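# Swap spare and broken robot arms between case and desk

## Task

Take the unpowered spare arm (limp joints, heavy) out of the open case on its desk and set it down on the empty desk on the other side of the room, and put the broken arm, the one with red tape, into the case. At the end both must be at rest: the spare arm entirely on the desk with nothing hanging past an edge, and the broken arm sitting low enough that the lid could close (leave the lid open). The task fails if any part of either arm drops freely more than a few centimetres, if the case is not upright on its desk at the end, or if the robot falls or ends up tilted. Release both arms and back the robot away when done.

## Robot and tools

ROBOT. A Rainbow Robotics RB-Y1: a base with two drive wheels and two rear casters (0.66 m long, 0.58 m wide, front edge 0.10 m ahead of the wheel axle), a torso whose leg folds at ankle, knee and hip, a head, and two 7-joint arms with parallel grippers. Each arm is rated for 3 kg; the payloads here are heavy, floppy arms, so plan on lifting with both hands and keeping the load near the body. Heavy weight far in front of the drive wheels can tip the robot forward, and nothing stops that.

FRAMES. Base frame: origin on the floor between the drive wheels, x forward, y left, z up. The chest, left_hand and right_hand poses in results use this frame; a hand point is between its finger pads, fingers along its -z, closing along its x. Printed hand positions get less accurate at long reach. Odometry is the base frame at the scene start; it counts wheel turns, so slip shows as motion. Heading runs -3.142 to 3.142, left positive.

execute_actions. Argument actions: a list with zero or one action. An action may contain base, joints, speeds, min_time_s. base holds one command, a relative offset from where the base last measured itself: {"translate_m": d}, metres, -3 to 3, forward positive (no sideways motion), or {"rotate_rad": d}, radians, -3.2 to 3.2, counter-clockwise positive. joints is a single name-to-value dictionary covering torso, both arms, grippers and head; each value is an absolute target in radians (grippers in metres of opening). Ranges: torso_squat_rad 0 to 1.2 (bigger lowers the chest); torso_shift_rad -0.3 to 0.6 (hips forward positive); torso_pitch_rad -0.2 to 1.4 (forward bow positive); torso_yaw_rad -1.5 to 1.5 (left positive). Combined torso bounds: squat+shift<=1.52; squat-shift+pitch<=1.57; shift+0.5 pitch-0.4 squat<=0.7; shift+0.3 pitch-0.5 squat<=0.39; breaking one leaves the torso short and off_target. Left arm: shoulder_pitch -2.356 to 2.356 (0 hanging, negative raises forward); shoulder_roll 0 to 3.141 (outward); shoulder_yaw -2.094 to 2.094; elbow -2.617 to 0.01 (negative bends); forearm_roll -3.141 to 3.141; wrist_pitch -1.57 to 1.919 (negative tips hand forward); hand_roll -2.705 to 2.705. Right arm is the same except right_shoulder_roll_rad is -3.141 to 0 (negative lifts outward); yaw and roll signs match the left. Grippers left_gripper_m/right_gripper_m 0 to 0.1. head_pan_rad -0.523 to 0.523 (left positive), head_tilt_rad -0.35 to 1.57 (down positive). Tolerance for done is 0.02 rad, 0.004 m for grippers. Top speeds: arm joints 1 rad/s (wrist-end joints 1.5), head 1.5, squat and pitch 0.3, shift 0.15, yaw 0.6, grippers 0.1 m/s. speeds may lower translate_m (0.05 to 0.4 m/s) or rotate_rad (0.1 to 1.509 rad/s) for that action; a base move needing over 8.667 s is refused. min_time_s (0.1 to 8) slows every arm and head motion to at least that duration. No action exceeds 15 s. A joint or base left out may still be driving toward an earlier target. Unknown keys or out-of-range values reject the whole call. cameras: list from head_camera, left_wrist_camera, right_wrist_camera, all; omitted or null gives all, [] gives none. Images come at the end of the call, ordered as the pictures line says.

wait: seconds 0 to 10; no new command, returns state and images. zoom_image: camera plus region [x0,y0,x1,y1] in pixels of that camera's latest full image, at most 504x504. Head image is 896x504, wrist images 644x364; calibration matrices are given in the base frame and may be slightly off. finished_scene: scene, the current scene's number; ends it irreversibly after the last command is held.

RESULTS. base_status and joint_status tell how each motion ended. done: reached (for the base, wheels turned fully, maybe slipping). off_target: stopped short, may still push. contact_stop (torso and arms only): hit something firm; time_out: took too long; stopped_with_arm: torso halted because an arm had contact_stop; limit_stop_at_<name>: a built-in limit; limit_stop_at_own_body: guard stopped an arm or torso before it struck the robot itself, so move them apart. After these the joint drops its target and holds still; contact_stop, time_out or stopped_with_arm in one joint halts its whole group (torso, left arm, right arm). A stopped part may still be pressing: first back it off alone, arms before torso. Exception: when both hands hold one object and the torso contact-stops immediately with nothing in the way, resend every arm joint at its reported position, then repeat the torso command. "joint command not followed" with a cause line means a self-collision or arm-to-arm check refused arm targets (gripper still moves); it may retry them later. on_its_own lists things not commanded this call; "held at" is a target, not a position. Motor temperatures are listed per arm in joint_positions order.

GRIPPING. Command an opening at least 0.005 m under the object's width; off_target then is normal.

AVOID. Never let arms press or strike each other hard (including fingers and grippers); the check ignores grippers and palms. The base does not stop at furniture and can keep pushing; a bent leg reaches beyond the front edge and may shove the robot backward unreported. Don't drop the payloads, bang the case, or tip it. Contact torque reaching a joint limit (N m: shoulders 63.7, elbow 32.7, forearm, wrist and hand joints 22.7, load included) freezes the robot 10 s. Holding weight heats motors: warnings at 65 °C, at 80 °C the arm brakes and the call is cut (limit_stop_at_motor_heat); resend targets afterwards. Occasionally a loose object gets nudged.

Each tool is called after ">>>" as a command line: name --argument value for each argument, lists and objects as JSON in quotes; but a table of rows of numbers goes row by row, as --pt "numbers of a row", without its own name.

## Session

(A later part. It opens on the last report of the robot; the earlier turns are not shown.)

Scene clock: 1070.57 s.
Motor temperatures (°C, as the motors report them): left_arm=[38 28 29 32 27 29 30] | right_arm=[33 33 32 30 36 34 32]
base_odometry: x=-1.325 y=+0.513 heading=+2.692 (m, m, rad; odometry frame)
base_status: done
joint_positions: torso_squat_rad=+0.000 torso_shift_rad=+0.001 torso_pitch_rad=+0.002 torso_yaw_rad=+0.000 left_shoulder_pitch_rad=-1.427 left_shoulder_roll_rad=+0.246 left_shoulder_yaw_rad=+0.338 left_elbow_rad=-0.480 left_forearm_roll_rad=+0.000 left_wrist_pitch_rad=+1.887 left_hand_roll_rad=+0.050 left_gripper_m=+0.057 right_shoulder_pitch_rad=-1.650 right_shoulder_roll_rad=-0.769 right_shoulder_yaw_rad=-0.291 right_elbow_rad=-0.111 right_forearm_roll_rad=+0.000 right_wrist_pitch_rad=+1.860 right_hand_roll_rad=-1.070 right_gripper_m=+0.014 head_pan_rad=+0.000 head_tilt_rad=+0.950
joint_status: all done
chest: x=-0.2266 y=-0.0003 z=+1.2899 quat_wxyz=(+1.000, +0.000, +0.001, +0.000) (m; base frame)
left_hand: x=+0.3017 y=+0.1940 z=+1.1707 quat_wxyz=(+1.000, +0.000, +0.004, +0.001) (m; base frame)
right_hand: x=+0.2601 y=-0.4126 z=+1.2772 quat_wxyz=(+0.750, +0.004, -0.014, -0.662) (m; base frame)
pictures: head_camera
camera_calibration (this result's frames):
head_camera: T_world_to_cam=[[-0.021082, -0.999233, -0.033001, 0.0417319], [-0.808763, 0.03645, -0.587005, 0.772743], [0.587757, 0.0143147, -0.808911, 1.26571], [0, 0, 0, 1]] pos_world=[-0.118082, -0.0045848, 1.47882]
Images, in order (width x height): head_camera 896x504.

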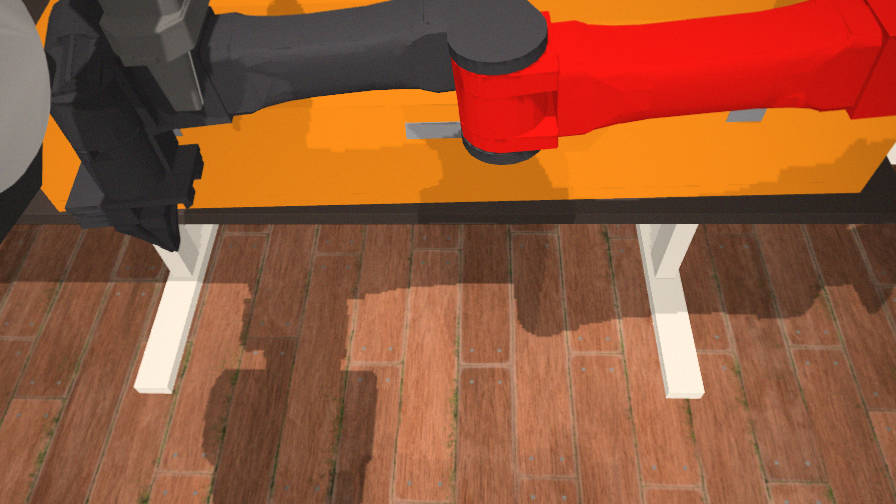

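>>> execute_actions --actions '[{"base": {"translate_m": 0.435}, "speeds": {"translate_m": 0.15}, "joints": {"torso_yaw_rad": 0.25}}]' --cameras '["head_camera", "right_wrist_camera"]'

Scene clock: 1106.73 s.
Motor temperatures (°C, as the motors report them): left_arm=[39 28 29 33 27 29 30] | right_arm=[33 34 32 30 36 34 32]
base_odometry: x=-1.717 y=+0.702 heading=+2.692 (m, m, rad; odometry frame)
base_status: done
joint_positions: torso_squat_rad=+0.000 torso_shift_rad=+0.001 torso_pitch_rad=+0.002 torso_yaw_rad=+0.250 left_shoulder_pitch_rad=-1.426 left_shoulder_roll_rad=+0.247 left_shoulder_yaw_rad=+0.338 left_elbow_rad=-0.480 left_forearm_roll_rad=+0.000 left_wrist_pitch_rad=+1.887 left_hand_roll_rad=+0.050 left_gripper_m=+0.057 right_shoulder_pitch_rad=-1.650 right_shoulder_roll_rad=-0.769 right_shoulder_yaw_rad=-0.291 right_elbow_rad=-0.111 right_forearm_roll_rad=+0.000 right_wrist_pitch_rad=+1.860 right_hand_roll_rad=-1.070 right_gripper_m=+0.014 head_pan_rad=+0.000 head_tilt_rad=+0.950
joint_status: all done
chest: x=-0.2267 y=-0.0002 z=+1.2899 quat_wxyz=(+0.992, +0.000, +0.001, +0.125) (m; base frame)
left_hand: x=+0.2371 y=+0.3190 z=+1.1707 quat_wxyz=(+0.992, -0.001, +0.004, +0.126) (m; base frame)
right_hand: x=+0.3470 y=-0.2791 z=+1.2772 quat_wxyz=(+0.826, +0.006, -0.013, -0.563) (m; base frame)
pictures: head_camera, right_wrist_camera
camera_calibration (this result's frames):
head_camera: T_world_to_cam=[[0.226811, -0.973375, -0.0331226, 0.0982722], [-0.792655, -0.164726, -0.586995, 0.77631], [0.565911, 0.159392, -0.808913, 1.2608], [0, 0, 0, 1]] pos_world=[-0.120443, 0.0225729, 1.47882]
right_wrist_camera: T_world_to_cam=[[-0.374202, 0.927003, -0.025274, 0.418211], [0.692332, 0.297398, 0.657443, -0.966373], [0.616968, 0.228519, -0.75308, 0.897726], [0, 0, 0, 1]] pos_world=[0.271678, -0.305433, 1.32196]
Images, in order (width x height): head_camera 896x504, right_wrist_camera 644x364.

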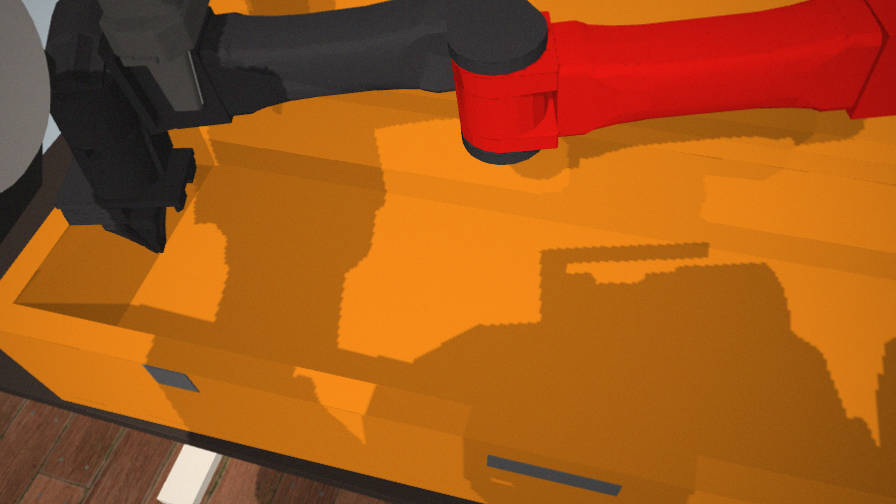

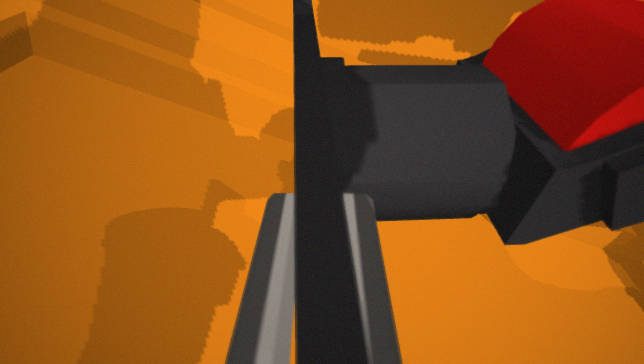

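>>> execute_actions --actions '[{"joints": {"torso_squat_rad": 0.76, "head_tilt_rad": 0.85}}]' --cameras '["head_camera", "right_wrist_camera"]'

Scene clock: 1116.10 s.
Motor temperatures (°C, as the motors report them): left_arm=[39 28 29 33 27 29 30] | right_arm=[33 34 32 30 36 34 32]
base_odometry: x=-1.717 y=+0.702 heading=+2.692 (m, m, rad; odometry frame)
base_status: not commanded
joint_positions: torso_squat_rad=+0.760 torso_shift_rad=+0.001 torso_pitch_rad=+0.002 torso_yaw_rad=+0.250 left_shoulder_pitch_rad=-1.426 left_shoulder_roll_rad=+0.247 left_shoulder_yaw_rad=+0.338 left_elbow_rad=-0.480 left_forearm_roll_rad=+0.000 left_wrist_pitch_rad=+1.887 left_hand_roll_rad=+0.050 left_gripper_m=+0.057 right_shoulder_pitch_rad=-1.650 right_shoulder_roll_rad=-0.769 right_shoulder_yaw_rad=-0.291 right_elbow_rad=-0.111 right_forearm_roll_rad=+0.000 right_wrist_pitch_rad=+1.860 right_hand_roll_rad=-1.070 right_gripper_m=+0.014 head_pan_rad=+0.000 head_tilt_rad=+0.850
joint_status: all done
chest: x=-0.2271 y=-0.0001 z=+1.0974 quat_wxyz=(+0.992, +0.000, +0.001, +0.125) (m; base frame)
left_hand: x=+0.2367 y=+0.3191 z=+0.9782 quat_wxyz=(+0.992, -0.001, +0.004, +0.126) (m; base frame)
right_hand: x=+0.3466 y=-0.2790 z=+1.0848 quat_wxyz=(+0.826, +0.006, -0.013, -0.563) (m; base frame)
pictures: head_camera, right_wrist_camera
camera_calibration (this result's frames):
head_camera: T_world_to_cam=[[0.230145, -0.972527, -0.0349899, 0.0951941], [-0.731787, -0.149249, -0.664991, 0.776568], [0.641499, 0.178649, -0.746031, 1.03911], [0, 0, 0, 1]] pos_world=[-0.120214, 0.0228449, 1.29495]
right_wrist_camera: T_world_to_cam=[[-0.374186, 0.927006, -0.025382, 0.413233], [0.692157, 0.297395, 0.657629, -0.839792], [0.617174, 0.228507, -0.752915, 0.752784], [0, 0, 0, 1]] pos_world=[0.271295, -0.305336, 1.12954]
Images, in order (width x height): head_camera 896x504, right_wrist_camera 644x364.

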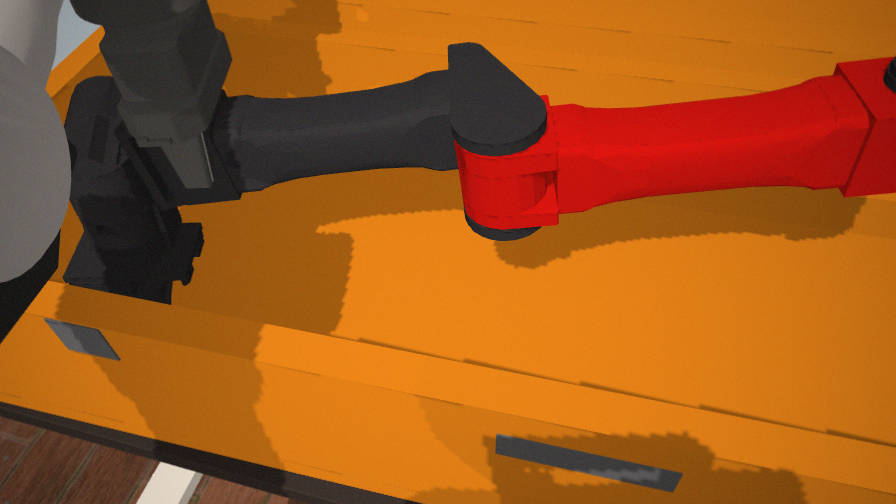

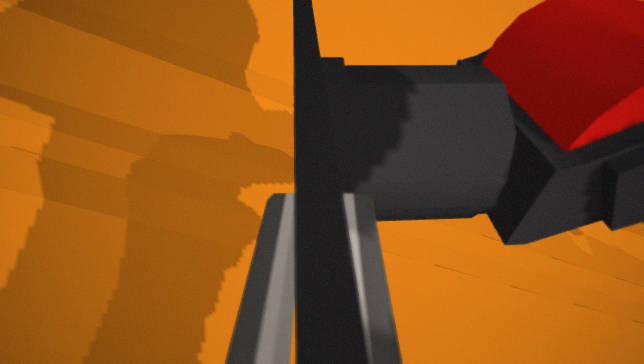

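>>> execute_actions --actions '[{"joints": {"torso_squat_rad": 0.785}}]' --cameras '["head_camera"]'

Scene clock: 1118.53 s.
Motor temperatures (°C, as the motors report them): left_arm=[39 28 29 33 27 29 30] | right_arm=[33 34 32 30 36 34 32]
base_odometry: x=-1.717 y=+0.702 heading=+2.692 (m, m, rad; odometry frame)
base_status: not commanded
joint_positions: torso_squat_rad=+0.785 torso_shift_rad=+0.001 torso_pitch_rad=+0.002 torso_yaw_rad=+0.250 left_shoulder_pitch_rad=-1.426 left_shoulder_roll_rad=+0.247 left_shoulder_yaw_rad=+0.338 left_elbow_rad=-0.480 left_forearm_roll_rad=+0.000 left_wrist_pitch_rad=+1.887 left_hand_roll_rad=+0.050 left_gripper_m=+0.057 right_shoulder_pitch_rad=-1.650 right_shoulder_roll_rad=-0.769 right_shoulder_yaw_rad=-0.291 right_elbow_rad=-0.111 right_forearm_roll_rad=+0.000 right_wrist_pitch_rad=+1.860 right_hand_roll_rad=-1.070 right_gripper_m=+0.014 head_pan_rad=+0.000 head_tilt_rad=+0.850
joint_status: all done
chest: x=-0.2271 y=-0.0001 z=+1.0852 quat_wxyz=(+0.992, +0.000, +0.001, +0.125) (m; base frame)
left_hand: x=+0.2367 y=+0.3191 z=+0.9660 quat_wxyz=(+0.992, -0.001, +0.004, +0.126) (m; base frame)
right_hand: x=+0.3466 y=-0.2790 z=+1.0726 quat_wxyz=(+0.826, +0.006, -0.013, -0.563) (m; base frame)
pictures: head_camera
camera_calibration (this result's frames):
head_camera: T_world_to_cam=[[0.230145, -0.972527, -0.0349872, 0.0947745], [-0.731775, -0.149248, -0.665004, 0.768456], [0.641513, 0.17865, -0.74602, 1.03], [0, 0, 0, 1]] pos_world=[-0.120234, 0.0228513, 1.28274]
Images, in order (width x height): head_camera 896x504.

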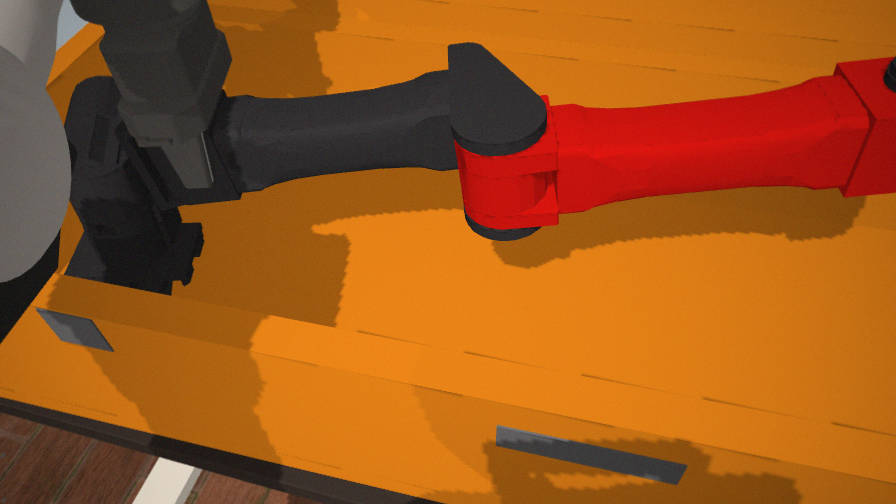

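>>> execute_actions --actions '[{"joints": {"torso_squat_rad": 0.802}}]' --cameras '[]'

Scene clock: 1121.50 s.
Motor temperatures (°C, as the motors report them): left_arm=[39 28 29 33 27 29 30] | right_arm=[33 34 32 30 36 34 32]
base_odometry: x=-1.717 y=+0.702 heading=+2.692 (m, m, rad; odometry frame)
base_status: not commanded
joint_positions: torso_squat_rad=+0.802 torso_shift_rad=+0.001 torso_pitch_rad=+0.001 torso_yaw_rad=+0.250 left_shoulder_pitch_rad=-1.428 left_shoulder_roll_rad=+0.247 left_shoulder_yaw_rad=+0.338 left_elbow_rad=-0.481 left_forearm_roll_rad=+0.000 left_wrist_pitch_rad=+1.887 left_hand_roll_rad=+0.050 left_gripper_m=+0.057 right_shoulder_pitch_rad=-1.650 right_shoulder_roll_rad=-0.769 right_shoulder_yaw_rad=-0.291 right_elbow_rad=-0.111 right_forearm_roll_rad=+0.000 right_wrist_pitch_rad=+1.860 right_hand_roll_rad=-1.070 right_gripper_m=+0.014 head_pan_rad=+0.000 head_tilt_rad=+0.850
joint_status: all done
chest: x=-0.2273 y=-0.0002 z=+1.0767 quat_wxyz=(+0.992, +0.000, +0.001, +0.125) (m; base frame)
left_hand: x=+0.2370 y=+0.3190 z=+0.9587 quat_wxyz=(+0.992, -0.001, +0.002, +0.126) (m; base frame)
right_hand: x=+0.3464 y=-0.2792 z=+1.0642 quat_wxyz=(+0.826, +0.006, -0.013, -0.563) (m; base frame)
pictures: none
No camera images: the call's "cameras" was empty. Leave "cameras" out to get every camera's image.

>>> execute_actions --actions '[{"base": {"translate_m": -0.015}, "joints": {"torso_squat_rad": 0.81, "torso_yaw_rad": 0.19}}]' --cameras '["head_camera"]'

Scene clock: 1124.83 s.
Motor temperatures (°C, as the motors report them): left_arm=[39 28 29 33 27 29 30] | right_arm=[33 34 32 30 36 34 32]
base_odometry: x=-1.703 y=+0.695 heading=+2.692 (m, m, rad; odometry frame)
base_status: done
joint_positions: torso_squat_rad=+0.810 torso_shift_rad=+0.001 torso_pitch_rad=+0.001 torso_yaw_rad=+0.190 left_shoulder_pitch_rad=-1.428 left_shoulder_roll_rad=+0.247 left_shoulder_yaw_rad=+0.338 left_elbow_rad=-0.481 left_forearm_roll_rad=+0.000 left_wrist_pitch_rad=+1.887 left_hand_roll_rad=+0.050 left_gripper_m=+0.057 right_shoulder_pitch_rad=-1.650 right_shoulder_roll_rad=-0.770 right_shoulder_yaw_rad=-0.291 right_elbow_rad=-0.111 right_forearm_roll_rad=+0.000 right_wrist_pitch_rad=+1.860 right_hand_roll_rad=-1.070 right_gripper_m=+0.014 head_pan_rad=+0.000 head_tilt_rad=+0.850
joint_status: all done
chest: x=-0.2273 y=-0.0003 z=+1.0726 quat_wxyz=(+0.995, +0.000, +0.001, +0.095) (m; base frame)
left_hand: x=+0.2554 y=+0.2904 z=+0.9552 quat_wxyz=(+0.995, +0.000, +0.002, +0.096) (m; base frame)
right_hand: x=+0.3285 y=-0.3135 z=+1.0602 quat_wxyz=(+0.809, +0.005, -0.014, -0.588) (m; base frame)
pictures: head_camera
camera_calibration (this result's frames):
head_camera: T_world_to_cam=[[0.171301, -0.984587, -0.0352663, 0.0810978], [-0.739057, -0.104748, -0.66545, 0.758731], [0.651499, 0.140056, -0.745609, 1.02267], [0, 0, 0, 1]] pos_world=[-0.119413, 0.0160927, 1.27027]
Images, in order (width x height): head_camera 896x504.

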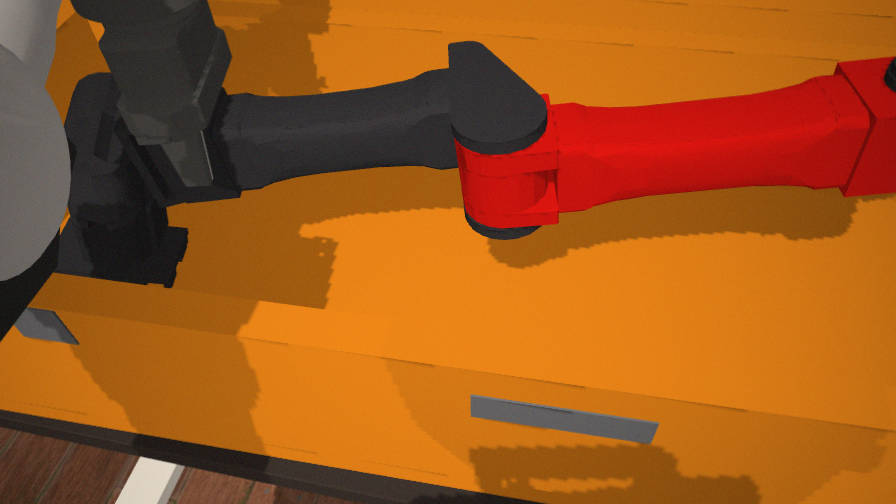

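>>> execute_actions --actions '[{"base": {"translate_m": -0.015}, "joints": {"torso_squat_rad": 0.832, "torso_yaw_rad": 0.12}}]' --cameras '["head_camera"]'

Scene clock: 1128.07 s.
Motor temperatures (°C, as the motors report them): left_arm=[39 28 29 33 27 29 30] | right_arm=[33 34 32 30 36 34 32]
base_odometry: x=-1.689 y=+0.689 heading=+2.692 (m, m, rad; odometry frame)
base_status: done
joint_positions: torso_squat_rad=+0.832 torso_shift_rad=+0.001 torso_pitch_rad=+0.001 torso_yaw_rad=+0.120 left_shoulder_pitch_rad=-1.428 left_shoulder_roll_rad=+0.247 left_shoulder_yaw_rad=+0.338 left_elbow_rad=-0.481 left_forearm_roll_rad=+0.000 left_wrist_pitch_rad=+1.887 left_hand_roll_rad=+0.050 left_gripper_m=+0.057 right_shoulder_pitch_rad=-1.650 right_shoulder_roll_rad=-0.770 right_shoulder_yaw_rad=-0.291 right_elbow_rad=-0.111 right_forearm_roll_rad=+0.000 right_wrist_pitch_rad=+1.860 right_hand_roll_rad=-1.070 right_gripper_m=+0.014 head_pan_rad=+0.000 head_tilt_rad=+0.850
joint_status: all done
chest: x=-0.2272 y=-0.0003 z=+1.0614 quat_wxyz=(+0.998, +0.000, +0.001, +0.060) (m; base frame)
left_hand: x=+0.2745 y=+0.2558 z=+0.9435 quat_wxyz=(+0.998, +0.000, +0.002, +0.061) (m; base frame)
right_hand: x=+0.3053 y=-0.3517 z=+1.0489 quat_wxyz=(+0.788, +0.005, -0.014, -0.616) (m; base frame)
pictures: head_camera
camera_calibration (this result's frames):
head_camera: T_world_to_cam=[[0.102008, -0.99416, -0.0352298, 0.0648956], [-0.744699, -0.0528351, -0.665305, 0.749879], [0.659558, 0.094102, -0.74574, 1.01617], [0, 0, 0, 1]] pos_world=[-0.118408, 0.00851306, 1.25898]
Images, in order (width x height): head_camera 896x504.

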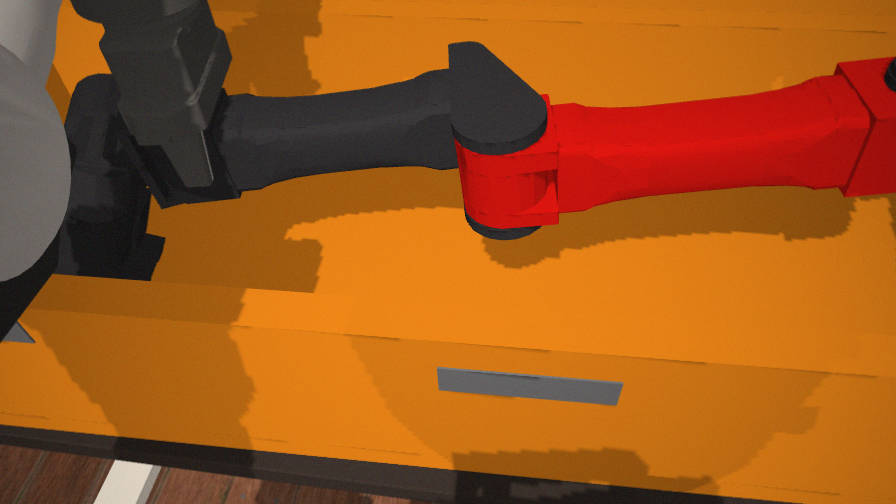

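>>> execute_actions --actions '[{"base": {"translate_m": -0.012}, "joints": {"torso_squat_rad": 0.875, "torso_yaw_rad": 0.05}}]' --cameras '["head_camera"]'

Scene clock: 1132.20 s.
Motor temperatures (°C, as the motors report them): left_arm=[39 28 29 32 27 29 30] | right_arm=[34 34 32 30 36 34 32]
base_odometry: x=-1.679 y=+0.683 heading=+2.692 (m, m, rad; odometry frame)
base_status: done
joint_positions: torso_squat_rad=+0.875 torso_shift_rad=+0.001 torso_pitch_rad=+0.001 torso_yaw_rad=+0.050 left_shoulder_pitch_rad=-1.427 left_shoulder_roll_rad=+0.246 left_shoulder_yaw_rad=+0.338 left_elbow_rad=-0.481 left_forearm_roll_rad=+0.000 left_wrist_pitch_rad=+1.887 left_hand_roll_rad=+0.050 left_gripper_m=+0.057 right_shoulder_pitch_rad=-1.650 right_shoulder_roll_rad=-0.770 right_shoulder_yaw_rad=-0.291 right_elbow_rad=-0.111 right_forearm_roll_rad=+0.000 right_wrist_pitch_rad=+1.860 right_hand_roll_rad=-1.070 right_gripper_m=+0.014 head_pan_rad=+0.000 head_tilt_rad=+0.850
joint_status: all done
chest: x=-0.2272 y=-0.0002 z=+1.0387 quat_wxyz=(+1.000, +0.000, +0.001, +0.025) (m; base frame)
left_hand: x=+0.2910 y=+0.2202 z=+0.9201 quat_wxyz=(+1.000, +0.000, +0.003, +0.026) (m; base frame)
right_hand: x=+0.2795 y=-0.3878 z=+1.0261 quat_wxyz=(+0.766, +0.004, -0.014, -0.643) (m; base frame)
pictures: head_camera
camera_calibration (this result's frames):
head_camera: T_world_to_cam=[[0.0322747, -0.998862, -0.0351242, 0.0481662], [-0.746671, -0.000735091, -0.665193, 0.73428], [0.66441, 0.0476951, -0.745845, 1.00042], [0, 0, 0, 1]] pos_world=[-0.117974, 0.00093616, 1.23628]
Images, in order (width x height): head_camera 896x504.

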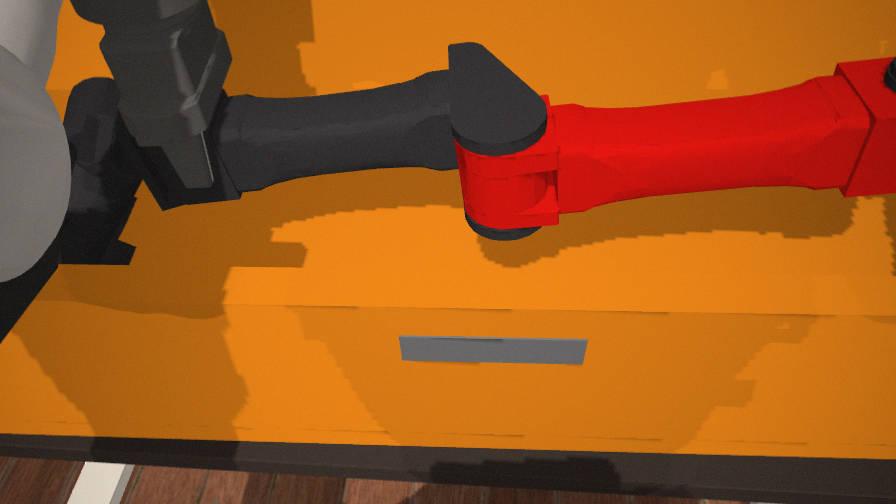

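>>> execute_actions --actions '[{"base": {"translate_m": -0.012}, "joints": {"torso_squat_rad": 0.945, "torso_yaw_rad": -0.02}}]'

Scene clock: 1137.53 s.
Motor temperatures (°C, as the motors report them): left_arm=[39 28 29 32 27 29 30] | right_arm=[34 34 32 30 36 34 32]
base_odometry: x=-1.668 y=+0.678 heading=+2.692 (m, m, rad; odometry frame)
base_status: done
joint_positions: torso_squat_rad=+0.945 torso_shift_rad=+0.001 torso_pitch_rad=+0.001 torso_yaw_rad=-0.020 left_shoulder_pitch_rad=-1.427 left_shoulder_roll_rad=+0.247 left_shoulder_yaw_rad=+0.338 left_elbow_rad=-0.481 left_forearm_roll_rad=+0.000 left_wrist_pitch_rad=+1.887 left_hand_roll_rad=+0.050 left_gripper_m=+0.057 right_shoulder_pitch_rad=-1.650 right_shoulder_roll_rad=-0.770 right_shoulder_yaw_rad=-0.291 right_elbow_rad=-0.111 right_forearm_roll_rad=+0.000 right_wrist_pitch_rad=+1.860 right_hand_roll_rad=-1.070 right_gripper_m=+0.014 head_pan_rad=+0.000 head_tilt_rad=+0.850
joint_status: all done
chest: x=-0.2272 y=-0.0002 z=+1.0000 quat_wxyz=(+1.000, +0.000, +0.001, -0.010) (m; base frame)
left_hand: x=+0.3051 y=+0.1835 z=+0.8813 quat_wxyz=(+1.000, +0.000, +0.003, -0.009) (m; base frame)
right_hand: x=+0.2512 y=-0.4222 z=+0.9874 quat_wxyz=(+0.743, +0.004, -0.014, -0.669) (m; base frame)
pictures: head_camera, left_wrist_camera, right_wrist_camera
camera_calibration (this result's frames):
head_camera: T_world_to_cam=[[-0.0376581, -0.998676, -0.0350364, 0.0308607], [-0.744951, 0.0514254, -0.665134, 0.708909], [0.666055, 0.00105275, -0.745902, 0.971984], [0, 0, 0, 1]] pos_world=[-0.11813, -0.00665939, 1.1976]
left_wrist_camera: T_world_to_cam=[[0.998674, -0.0359868, -0.0368037, -0.257032], [-0.00339472, -0.759487, 0.650514, -0.402672], [-0.0513618, -0.649527, -0.758602, 0.889853], [0, 0, 0, 1]] pos_world=[0.301029, 0.26291, 0.927528]
right_wrist_camera: T_world_to_cam=[[-0.112968, 0.993272, -0.0254813, 0.470338], [0.746497, 0.101771, 0.65756, -0.763281], [0.655729, 0.0552618, -0.752971, 0.688306], [0, 0, 0, 1]] pos_world=[0.171578, -0.42753, 1.03216]
Images, in order (width x height): head_camera 896x504, left_wrist_camera 644x364, right_wrist_camera 644x364.

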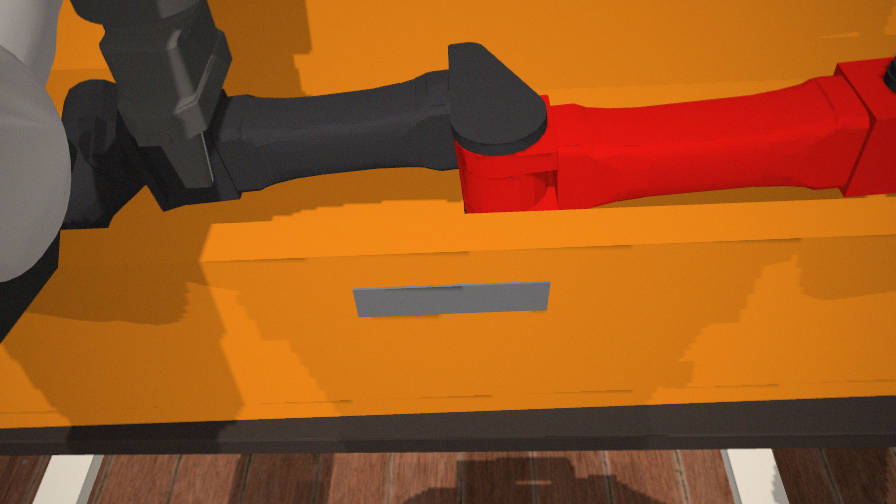

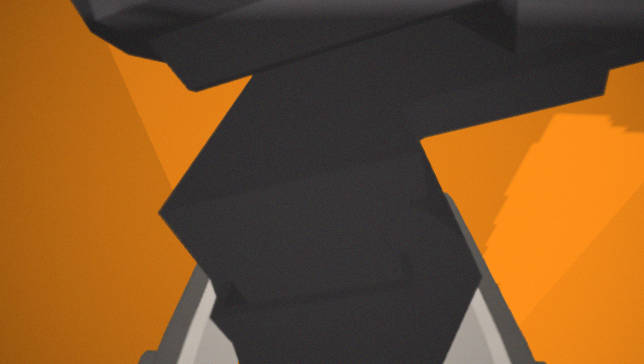

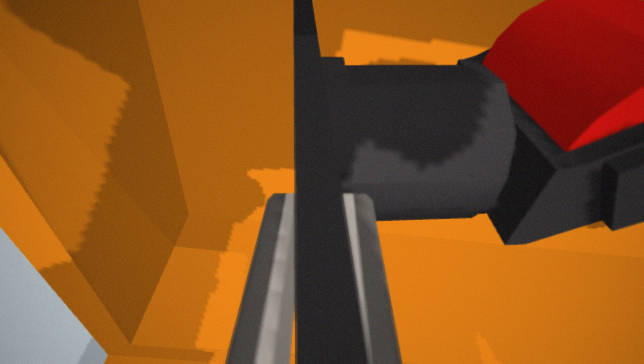

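>>> execute_actions --actions '[{"joints": {"torso_squat_rad": 1.035}}]' --cameras '["head_camera", "left_wrist_camera"]'

Scene clock: 1144.80 s.
Motor temperatures (°C, as the motors report them): left_arm=[39 28 29 32 27 29 30] | right_arm=[34 34 32 30 36 34 32]
base_odometry: x=-1.668 y=+0.678 heading=+2.692 (m, m, rad; odometry frame)
base_status: not commanded
joint_positions: torso_squat_rad=+1.035 torso_shift_rad=+0.001 torso_pitch_rad=+0.001 torso_yaw_rad=-0.020 left_shoulder_pitch_rad=-1.428 left_shoulder_roll_rad=+0.247 left_shoulder_yaw_rad=+0.338 left_elbow_rad=-0.481 left_forearm_roll_rad=+0.000 left_wrist_pitch_rad=+1.887 left_hand_roll_rad=+0.050 left_gripper_m=+0.057 right_shoulder_pitch_rad=-1.650 right_shoulder_roll_rad=-0.770 right_shoulder_yaw_rad=-0.291 right_elbow_rad=-0.111 right_forearm_roll_rad=+0.000 right_wrist_pitch_rad=+1.860 right_hand_roll_rad=-1.070 right_gripper_m=+0.014 head_pan_rad=+0.000 head_tilt_rad=+0.850
joint_status: all done
chest: x=-0.2273 y=-0.0002 z=+0.9473 quat_wxyz=(+1.000, +0.000, +0.001, -0.010) (m; base frame)
left_hand: x=+0.3052 y=+0.1835 z=+0.8292 quat_wxyz=(+1.000, +0.000, +0.003, -0.009) (m; base frame)
right_hand: x=+0.2510 y=-0.4223 z=+0.9348 quat_wxyz=(+0.743, +0.004, -0.014, -0.669) (m; base frame)
pictures: head_camera, left_wrist_camera
camera_calibration (this result's frames):
head_camera: T_world_to_cam=[[-0.0376582, -0.998673, -0.0351157, 0.029092], [-0.744833, 0.0514785, -0.665263, 0.67394], [0.666188, 0.00110272, -0.745783, 0.932705], [0, 0, 0, 1]] pos_world=[-0.118288, -0.00666856, 1.14496]
left_wrist_camera: T_world_to_cam=[[0.998721, -0.0359716, -0.0355313, -0.260132], [-0.00421608, -0.75954, 0.650447, -0.368458], [-0.0503851, -0.649465, -0.75872, 0.850151], [0, 0, 0, 1]] pos_world=[0.301081, 0.262927, 0.875446]
Images, in order (width x height): head_camera 896x504, left_wrist_camera 644x364.

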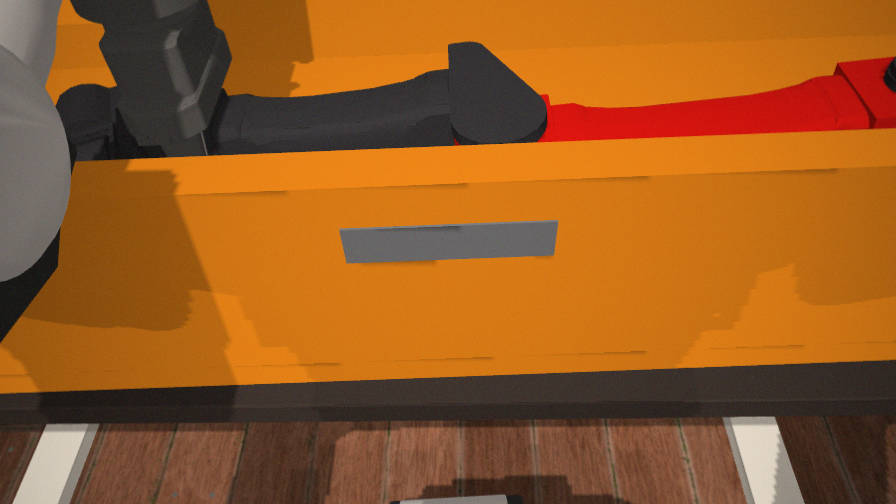

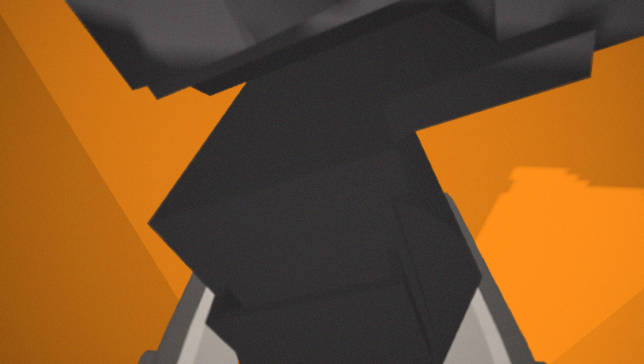

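>>> execute_actions --actions '[{"joints": {"torso_squat_rad": 1.062, "head_pan_rad": 0.4, "head_tilt_rad": 0.75}}]' --cameras '["head_camera"]'

Scene clock: 1148.50 s.
Motor temperatures (°C, as the motors report them): left_arm=[39 28 29 32 27 29 30] | right_arm=[34 34 32 30 36 34 32]
base_odometry: x=-1.668 y=+0.678 heading=+2.692 (m, m, rad; odometry frame)
base_status: not commanded
joint_positions: torso_squat_rad=+1.062 torso_shift_rad=+0.001 torso_pitch_rad=+0.001 torso_yaw_rad=-0.020 left_shoulder_pitch_rad=-1.428 left_shoulder_roll_rad=+0.247 left_shoulder_yaw_rad=+0.338 left_elbow_rad=-0.481 left_forearm_roll_rad=+0.000 left_wrist_pitch_rad=+1.887 left_hand_roll_rad=+0.050 left_gripper_m=+0.057 right_shoulder_pitch_rad=-1.650 right_shoulder_roll_rad=-0.770 right_shoulder_yaw_rad=-0.291 right_elbow_rad=-0.111 right_forearm_roll_rad=+0.000 right_wrist_pitch_rad=+1.860 right_hand_roll_rad=-1.070 right_gripper_m=+0.014 head_pan_rad=+0.400 head_tilt_rad=+0.750
joint_status: all done
chest: x=-0.2273 y=-0.0002 z=+0.9310 quat_wxyz=(+1.000, +0.000, +0.001, -0.010) (m; base frame)
left_hand: x=+0.3052 y=+0.1836 z=+0.8129 quat_wxyz=(+1.000, +0.000, +0.003, -0.009) (m; base frame)
right_hand: x=+0.2510 y=-0.4223 z=+0.9185 quat_wxyz=(+0.743, +0.004, -0.014, -0.669) (m; base frame)
pictures: head_camera
camera_calibration (this result's frames):
head_camera: T_world_to_cam=[[0.357555, -0.933151, -0.0372051, 0.11198], [-0.641054, -0.216272, -0.736395, 0.764591], [0.679121, 0.287152, -0.675529, 0.84388], [0, 0, 0, 1]] pos_world=[-0.122991, 0.0275318, 1.13727]
Images, in order (width x height): head_camera 896x504.

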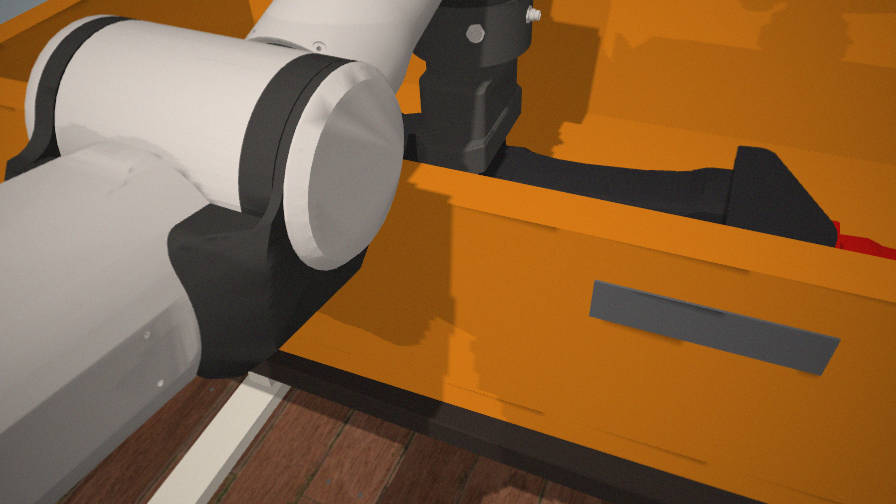

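>>> execute_actions --actions '[{"joints": {"torso_squat_rad": 1.075}}]' --cameras '[]'

Scene clock: 1151.33 s.
Motor temperatures (°C, as the motors report them): left_arm=[39 28 29 32 27 29 30] | right_arm=[34 34 32 30 36 34 32]
base_odometry: x=-1.668 y=+0.678 heading=+2.692 (m, m, rad; odometry frame)
base_status: not commanded
joint_positions: torso_squat_rad=+1.075 torso_shift_rad=+0.000 torso_pitch_rad=+0.000 torso_yaw_rad=-0.020 left_shoulder_pitch_rad=-1.431 left_shoulder_roll_rad=+0.248 left_shoulder_yaw_rad=+0.338 left_elbow_rad=-0.483 left_forearm_roll_rad=+0.000 left_wrist_pitch_rad=+1.887 left_hand_roll_rad=+0.050 left_gripper_m=+0.057 right_shoulder_pitch_rad=-1.652 right_shoulder_roll_rad=-0.771 right_shoulder_yaw_rad=-0.291 right_elbow_rad=-0.112 right_forearm_roll_rad=+0.000 right_wrist_pitch_rad=+1.860 right_hand_roll_rad=-1.070 right_gripper_m=+0.014 head_pan_rad=+0.400 head_tilt_rad=+0.750
joint_status: all done
chest: x=-0.2281 y=-0.0002 z=+0.9229 quat_wxyz=(+1.000, +0.000, +0.000, -0.010) (m; base frame)
left_hand: x=+0.3055 y=+0.1834 z=+0.8078 quat_wxyz=(+1.000, +0.000, +0.000, -0.009) (m; base frame)
right_hand: x=+0.2507 y=-0.4223 z=+0.9129 quat_wxyz=(+0.743, +0.005, -0.016, -0.669) (m; base frame)
pictures: none
No camera images: the call's "cameras" was empty. Leave "cameras" out to get every camera's image.

Both arms are unloaded: resting on the case floor. Release.

>>> execute_actions --actions '[{"joints": {"left_gripper_m": 0.08, "right_gripper_m": 0.045, "head_pan_rad": 0.0, "head_tilt_rad": 0.8}}]' --cameras '["left_wrist_camera", "right_wrist_camera"]'

>>> execute_actions --actions '[{"joints": {"torso_squat_rad": 0.72}}]'

Scene clock: 1155.73 s.
Motor temperatures (°C, as the motors report them): left_arm=[38 28 29 32 27 29 30] | right_arm=[33 33 32 30 36 34 32]
base_odometry: x=-1.668 y=+0.678 heading=+2.692 (m, m, rad; odometry frame)
base_status: not commanded
joint_positions: torso_squat_rad=+1.075 torso_shift_rad=+0.000 torso_pitch_rad=+0.000 torso_yaw_rad=-0.020 left_shoulder_pitch_rad=-1.430 left_shoulder_roll_rad=+0.248 left_shoulder_yaw_rad=+0.338 left_elbow_rad=-0.482 left_forearm_roll_rad=+0.000 left_wrist_pitch_rad=+1.887 left_hand_roll_rad=+0.050 left_gripper_m=+0.080 right_shoulder_pitch_rad=-1.652 right_shoulder_roll_rad=-0.771 right_shoulder_yaw_rad=-0.291 right_elbow_rad=-0.112 right_forearm_roll_rad=+0.000 right_wrist_pitch_rad=+1.860 right_hand_roll_rad=-1.070 right_gripper_m=+0.045 head_pan_rad=+0.000 head_tilt_rad=+0.800
joint_status: all done
chest: x=-0.2279 y=-0.0001 z=+0.9229 quat_wxyz=(+1.000, +0.000, +0.000, -0.010) (m; base frame)
left_hand: x=+0.3055 y=+0.1839 z=+0.8073 quat_wxyz=(+1.000, +0.000, +0.000, -0.009) (m; base frame)
right_hand: x=+0.2508 y=-0.4224 z=+0.9129 quat_wxyz=(+0.743, +0.005, -0.016, -0.669) (m; base frame)
pictures: left_wrist_camera, right_wrist_camera
camera_calibration (this result's frames):
left_wrist_camera: T_world_to_cam=[[0.998921, -0.0353471, -0.0301241, -0.265741], [-0.00727231, -0.759686, 0.65025, -0.352797], [-0.0458693, -0.649329, -0.759123, 0.832728], [0, 0, 0, 1]] pos_world=[0.301086, 0.263306, 0.853544]
right_wrist_camera: T_world_to_cam=[[-0.11255, 0.993293, -0.0265063, 0.469416], [0.74277, 0.101822, 0.661759, -0.716863], [0.660019, 0.0547926, -0.749248, 0.627753], [0, 0, 0, 1]] pos_world=[0.170968, -0.427671, 0.957175]
Images, in order (width x height): left_wrist_camera 644x364, right_wrist_camera 644x364.

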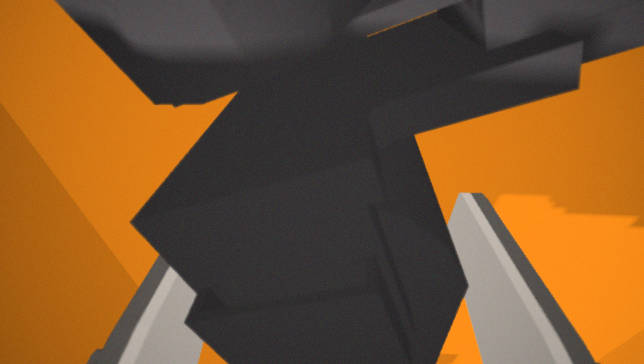

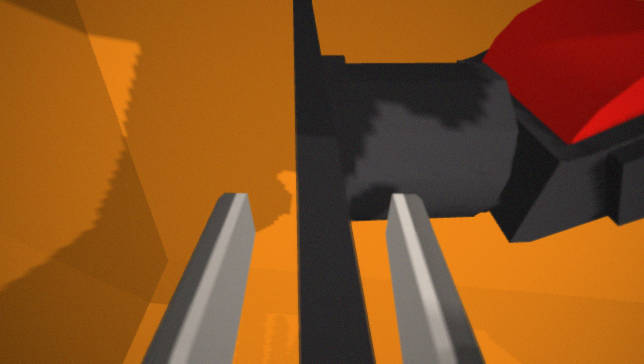

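Scene clock: 1157.73 s.
Motor temperatures (°C, as the motors report them): left_arm=[38 28 29 32 27 29 30] | right_arm=[33 33 32 30 36 34 32]
base_odometry: x=-1.668 y=+0.678 heading=+2.692 (m, m, rad; odometry frame)
base_status: not commanded
joint_positions: torso_squat_rad=+0.720 torso_shift_rad=+0.000 torso_pitch_rad=+0.000 torso_yaw_rad=-0.020 left_shoulder_pitch_rad=-1.430 left_shoulder_roll_rad=+0.248 left_shoulder_yaw_rad=+0.338 left_elbow_rad=-0.482 left_forearm_roll_rad=+0.000 left_wrist_pitch_rad=+1.887 left_hand_roll_rad=+0.050 left_gripper_m=+0.080 right_shoulder_pitch_rad=-1.652 right_shoulder_roll_rad=-0.771 right_shoulder_yaw_rad=-0.291 right_elbow_rad=-0.112 right_forearm_roll_rad=+0.000 right_wrist_pitch_rad=+1.860 right_hand_roll_rad=-1.070 right_gripper_m=+0.045 head_pan_rad=+0.000 head_tilt_rad=+0.800
joint_status: all done
chest: x=-0.2278 y=-0.0003 z=+1.1162 quat_wxyz=(+1.000, +0.000, +0.000, -0.010) (m; base frame)
left_hand: x=+0.3056 y=+0.1839 z=+1.0004 quat_wxyz=(+1.000, +0.000, +0.000, -0.009) (m; base frame)
right_hand: x=+0.2510 y=-0.4225 z=+1.1061 quat_wxyz=(+0.743, +0.005, -0.016, -0.669) (m; base frame)
pictures: head_camera, left_wrist_camera, right_wrist_camera
camera_calibration (this result's frames):
head_camera: T_world_to_cam=[[-0.0357868, -0.998716, -0.0358485, 0.0363191], [-0.709795, 0.0506529, -0.702585, 0.842097], [0.703499, 0.000301807, -0.710696, 1.02061], [0, 0, 0, 1]] pos_world=[-0.118985, -0.00669022, 1.31829]
left_wrist_camera: T_world_to_cam=[[0.998912, -0.0352073, -0.030571, -0.259617], [-0.00687623, -0.759703, 0.650234, -0.478463], [-0.0461179, -0.649317, -0.759119, 0.97931], [0, 0, 0, 1]] pos_world=[0.301208, 0.263252, 1.04659]
right_wrist_camera: T_world_to_cam=[[-0.112577, 0.993289, -0.0265085, 0.474687], [0.742802, 0.101847, 0.661719, -0.844821], [0.659978, 0.054804, -0.749283, 0.772459], [0, 0, 0, 1]] pos_world=[0.171167, -0.427792, 1.15041]
Images, in order (width x height): head_camera 896x504, left_wrist_camera 644x364, right_wrist_camera 644x364.

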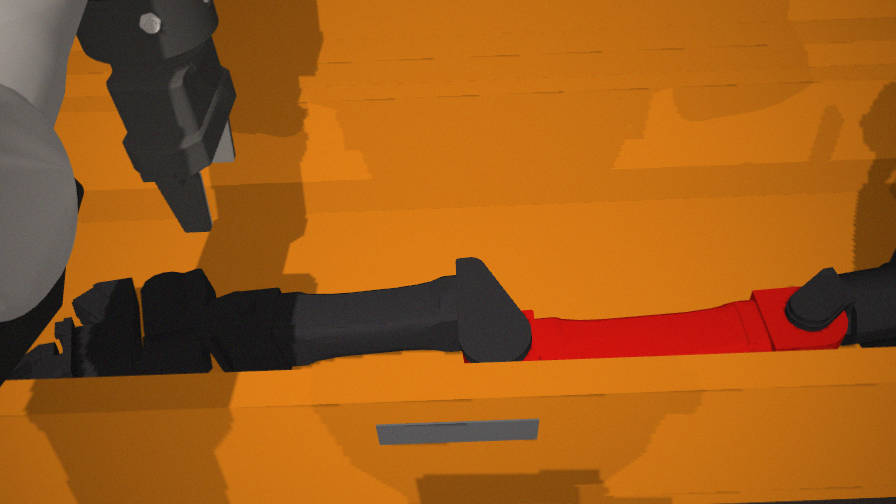

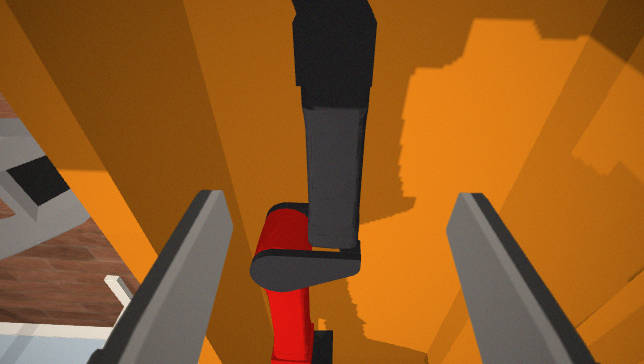

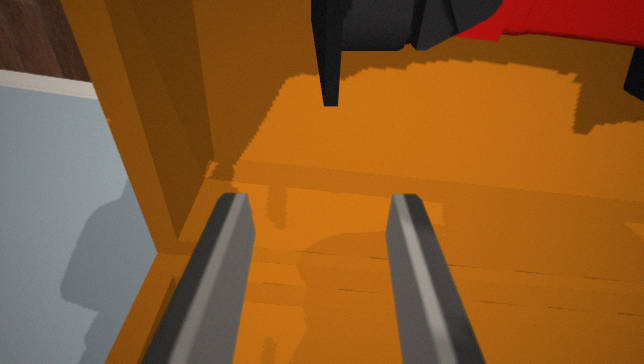

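>>> execute_actions --actions '[{"base": {"translate_m": -0.6}, "joints": {"head_tilt_rad": 0.35, "head_pan_rad": -0.3, "torso_yaw_rad": 0.0}}]' --cameras '["head_camera"]'

Scene clock: 1164.83 s.
Motor temperatures (°C, as the motors report them): left_arm=[37 28 29 31 27 29 30] | right_arm=[33 33 32 30 36 34 32]
base_odometry: x=-1.127 y=+0.417 heading=+2.692 (m, m, rad; odometry frame)
base_status: done
joint_positions: torso_squat_rad=+0.720 torso_shift_rad=+0.000 torso_pitch_rad=+0.000 torso_yaw_rad=+0.000 left_shoulder_pitch_rad=-1.430 left_shoulder_roll_rad=+0.248 left_shoulder_yaw_rad=+0.338 left_elbow_rad=-0.482 left_forearm_roll_rad=+0.000 left_wrist_pitch_rad=+1.887 left_hand_roll_rad=+0.050 left_gripper_m=+0.080 right_shoulder_pitch_rad=-1.652 right_shoulder_roll_rad=-0.771 right_shoulder_yaw_rad=-0.291 right_elbow_rad=-0.112 right_forearm_roll_rad=+0.000 right_wrist_pitch_rad=+1.860 right_hand_roll_rad=-1.070 right_gripper_m=+0.045 head_pan_rad=-0.300 head_tilt_rad=+0.350
joint_status: all done
chest: x=-0.2278 y=-0.0002 z=+1.1162 quat_wxyz=(+1.000, +0.000, +0.000, +0.000) (m; base frame)
left_hand: x=+0.3018 y=+0.1947 z=+1.0004 quat_wxyz=(+1.000, +0.000, +0.000, +0.001) (m; base frame)
right_hand: x=+0.2593 y=-0.4128 z=+1.1062 quat_wxyz=(+0.750, +0.006, -0.016, -0.662) (m; base frame)
pictures: head_camera
camera_calibration (this result's frames):
head_camera: T_world_to_cam=[[-0.293803, -0.955067, -0.0390664, -0.0120403], [-0.308495, 0.133426, -0.941822, 1.23953], [0.904716, -0.264658, -0.333835, 0.565983], [0, 0, 0, 1]] pos_world=[-0.133201, -0.0270927, 1.35589]
Images, in order (width x height): head_camera 896x504.

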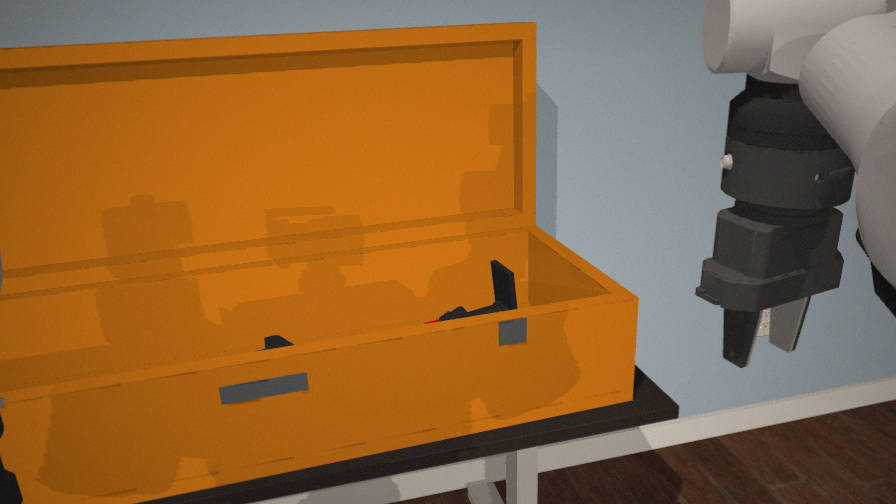

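>>> zoom_image --camera "head_camera" --region '[460, 170, 660, 330]'

Region (460, 170, 660, 330) of head_camera's 896x504 image, scaled by 2.520, with more detail than that image has; it fills the top 403 rows of this view, and the rest is white.

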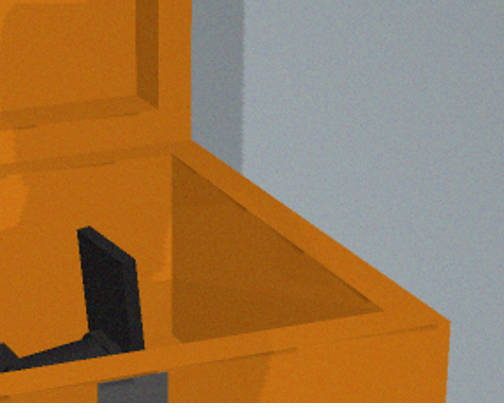

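>>> finished_scene --scene 1

The scene is finished: the task was done.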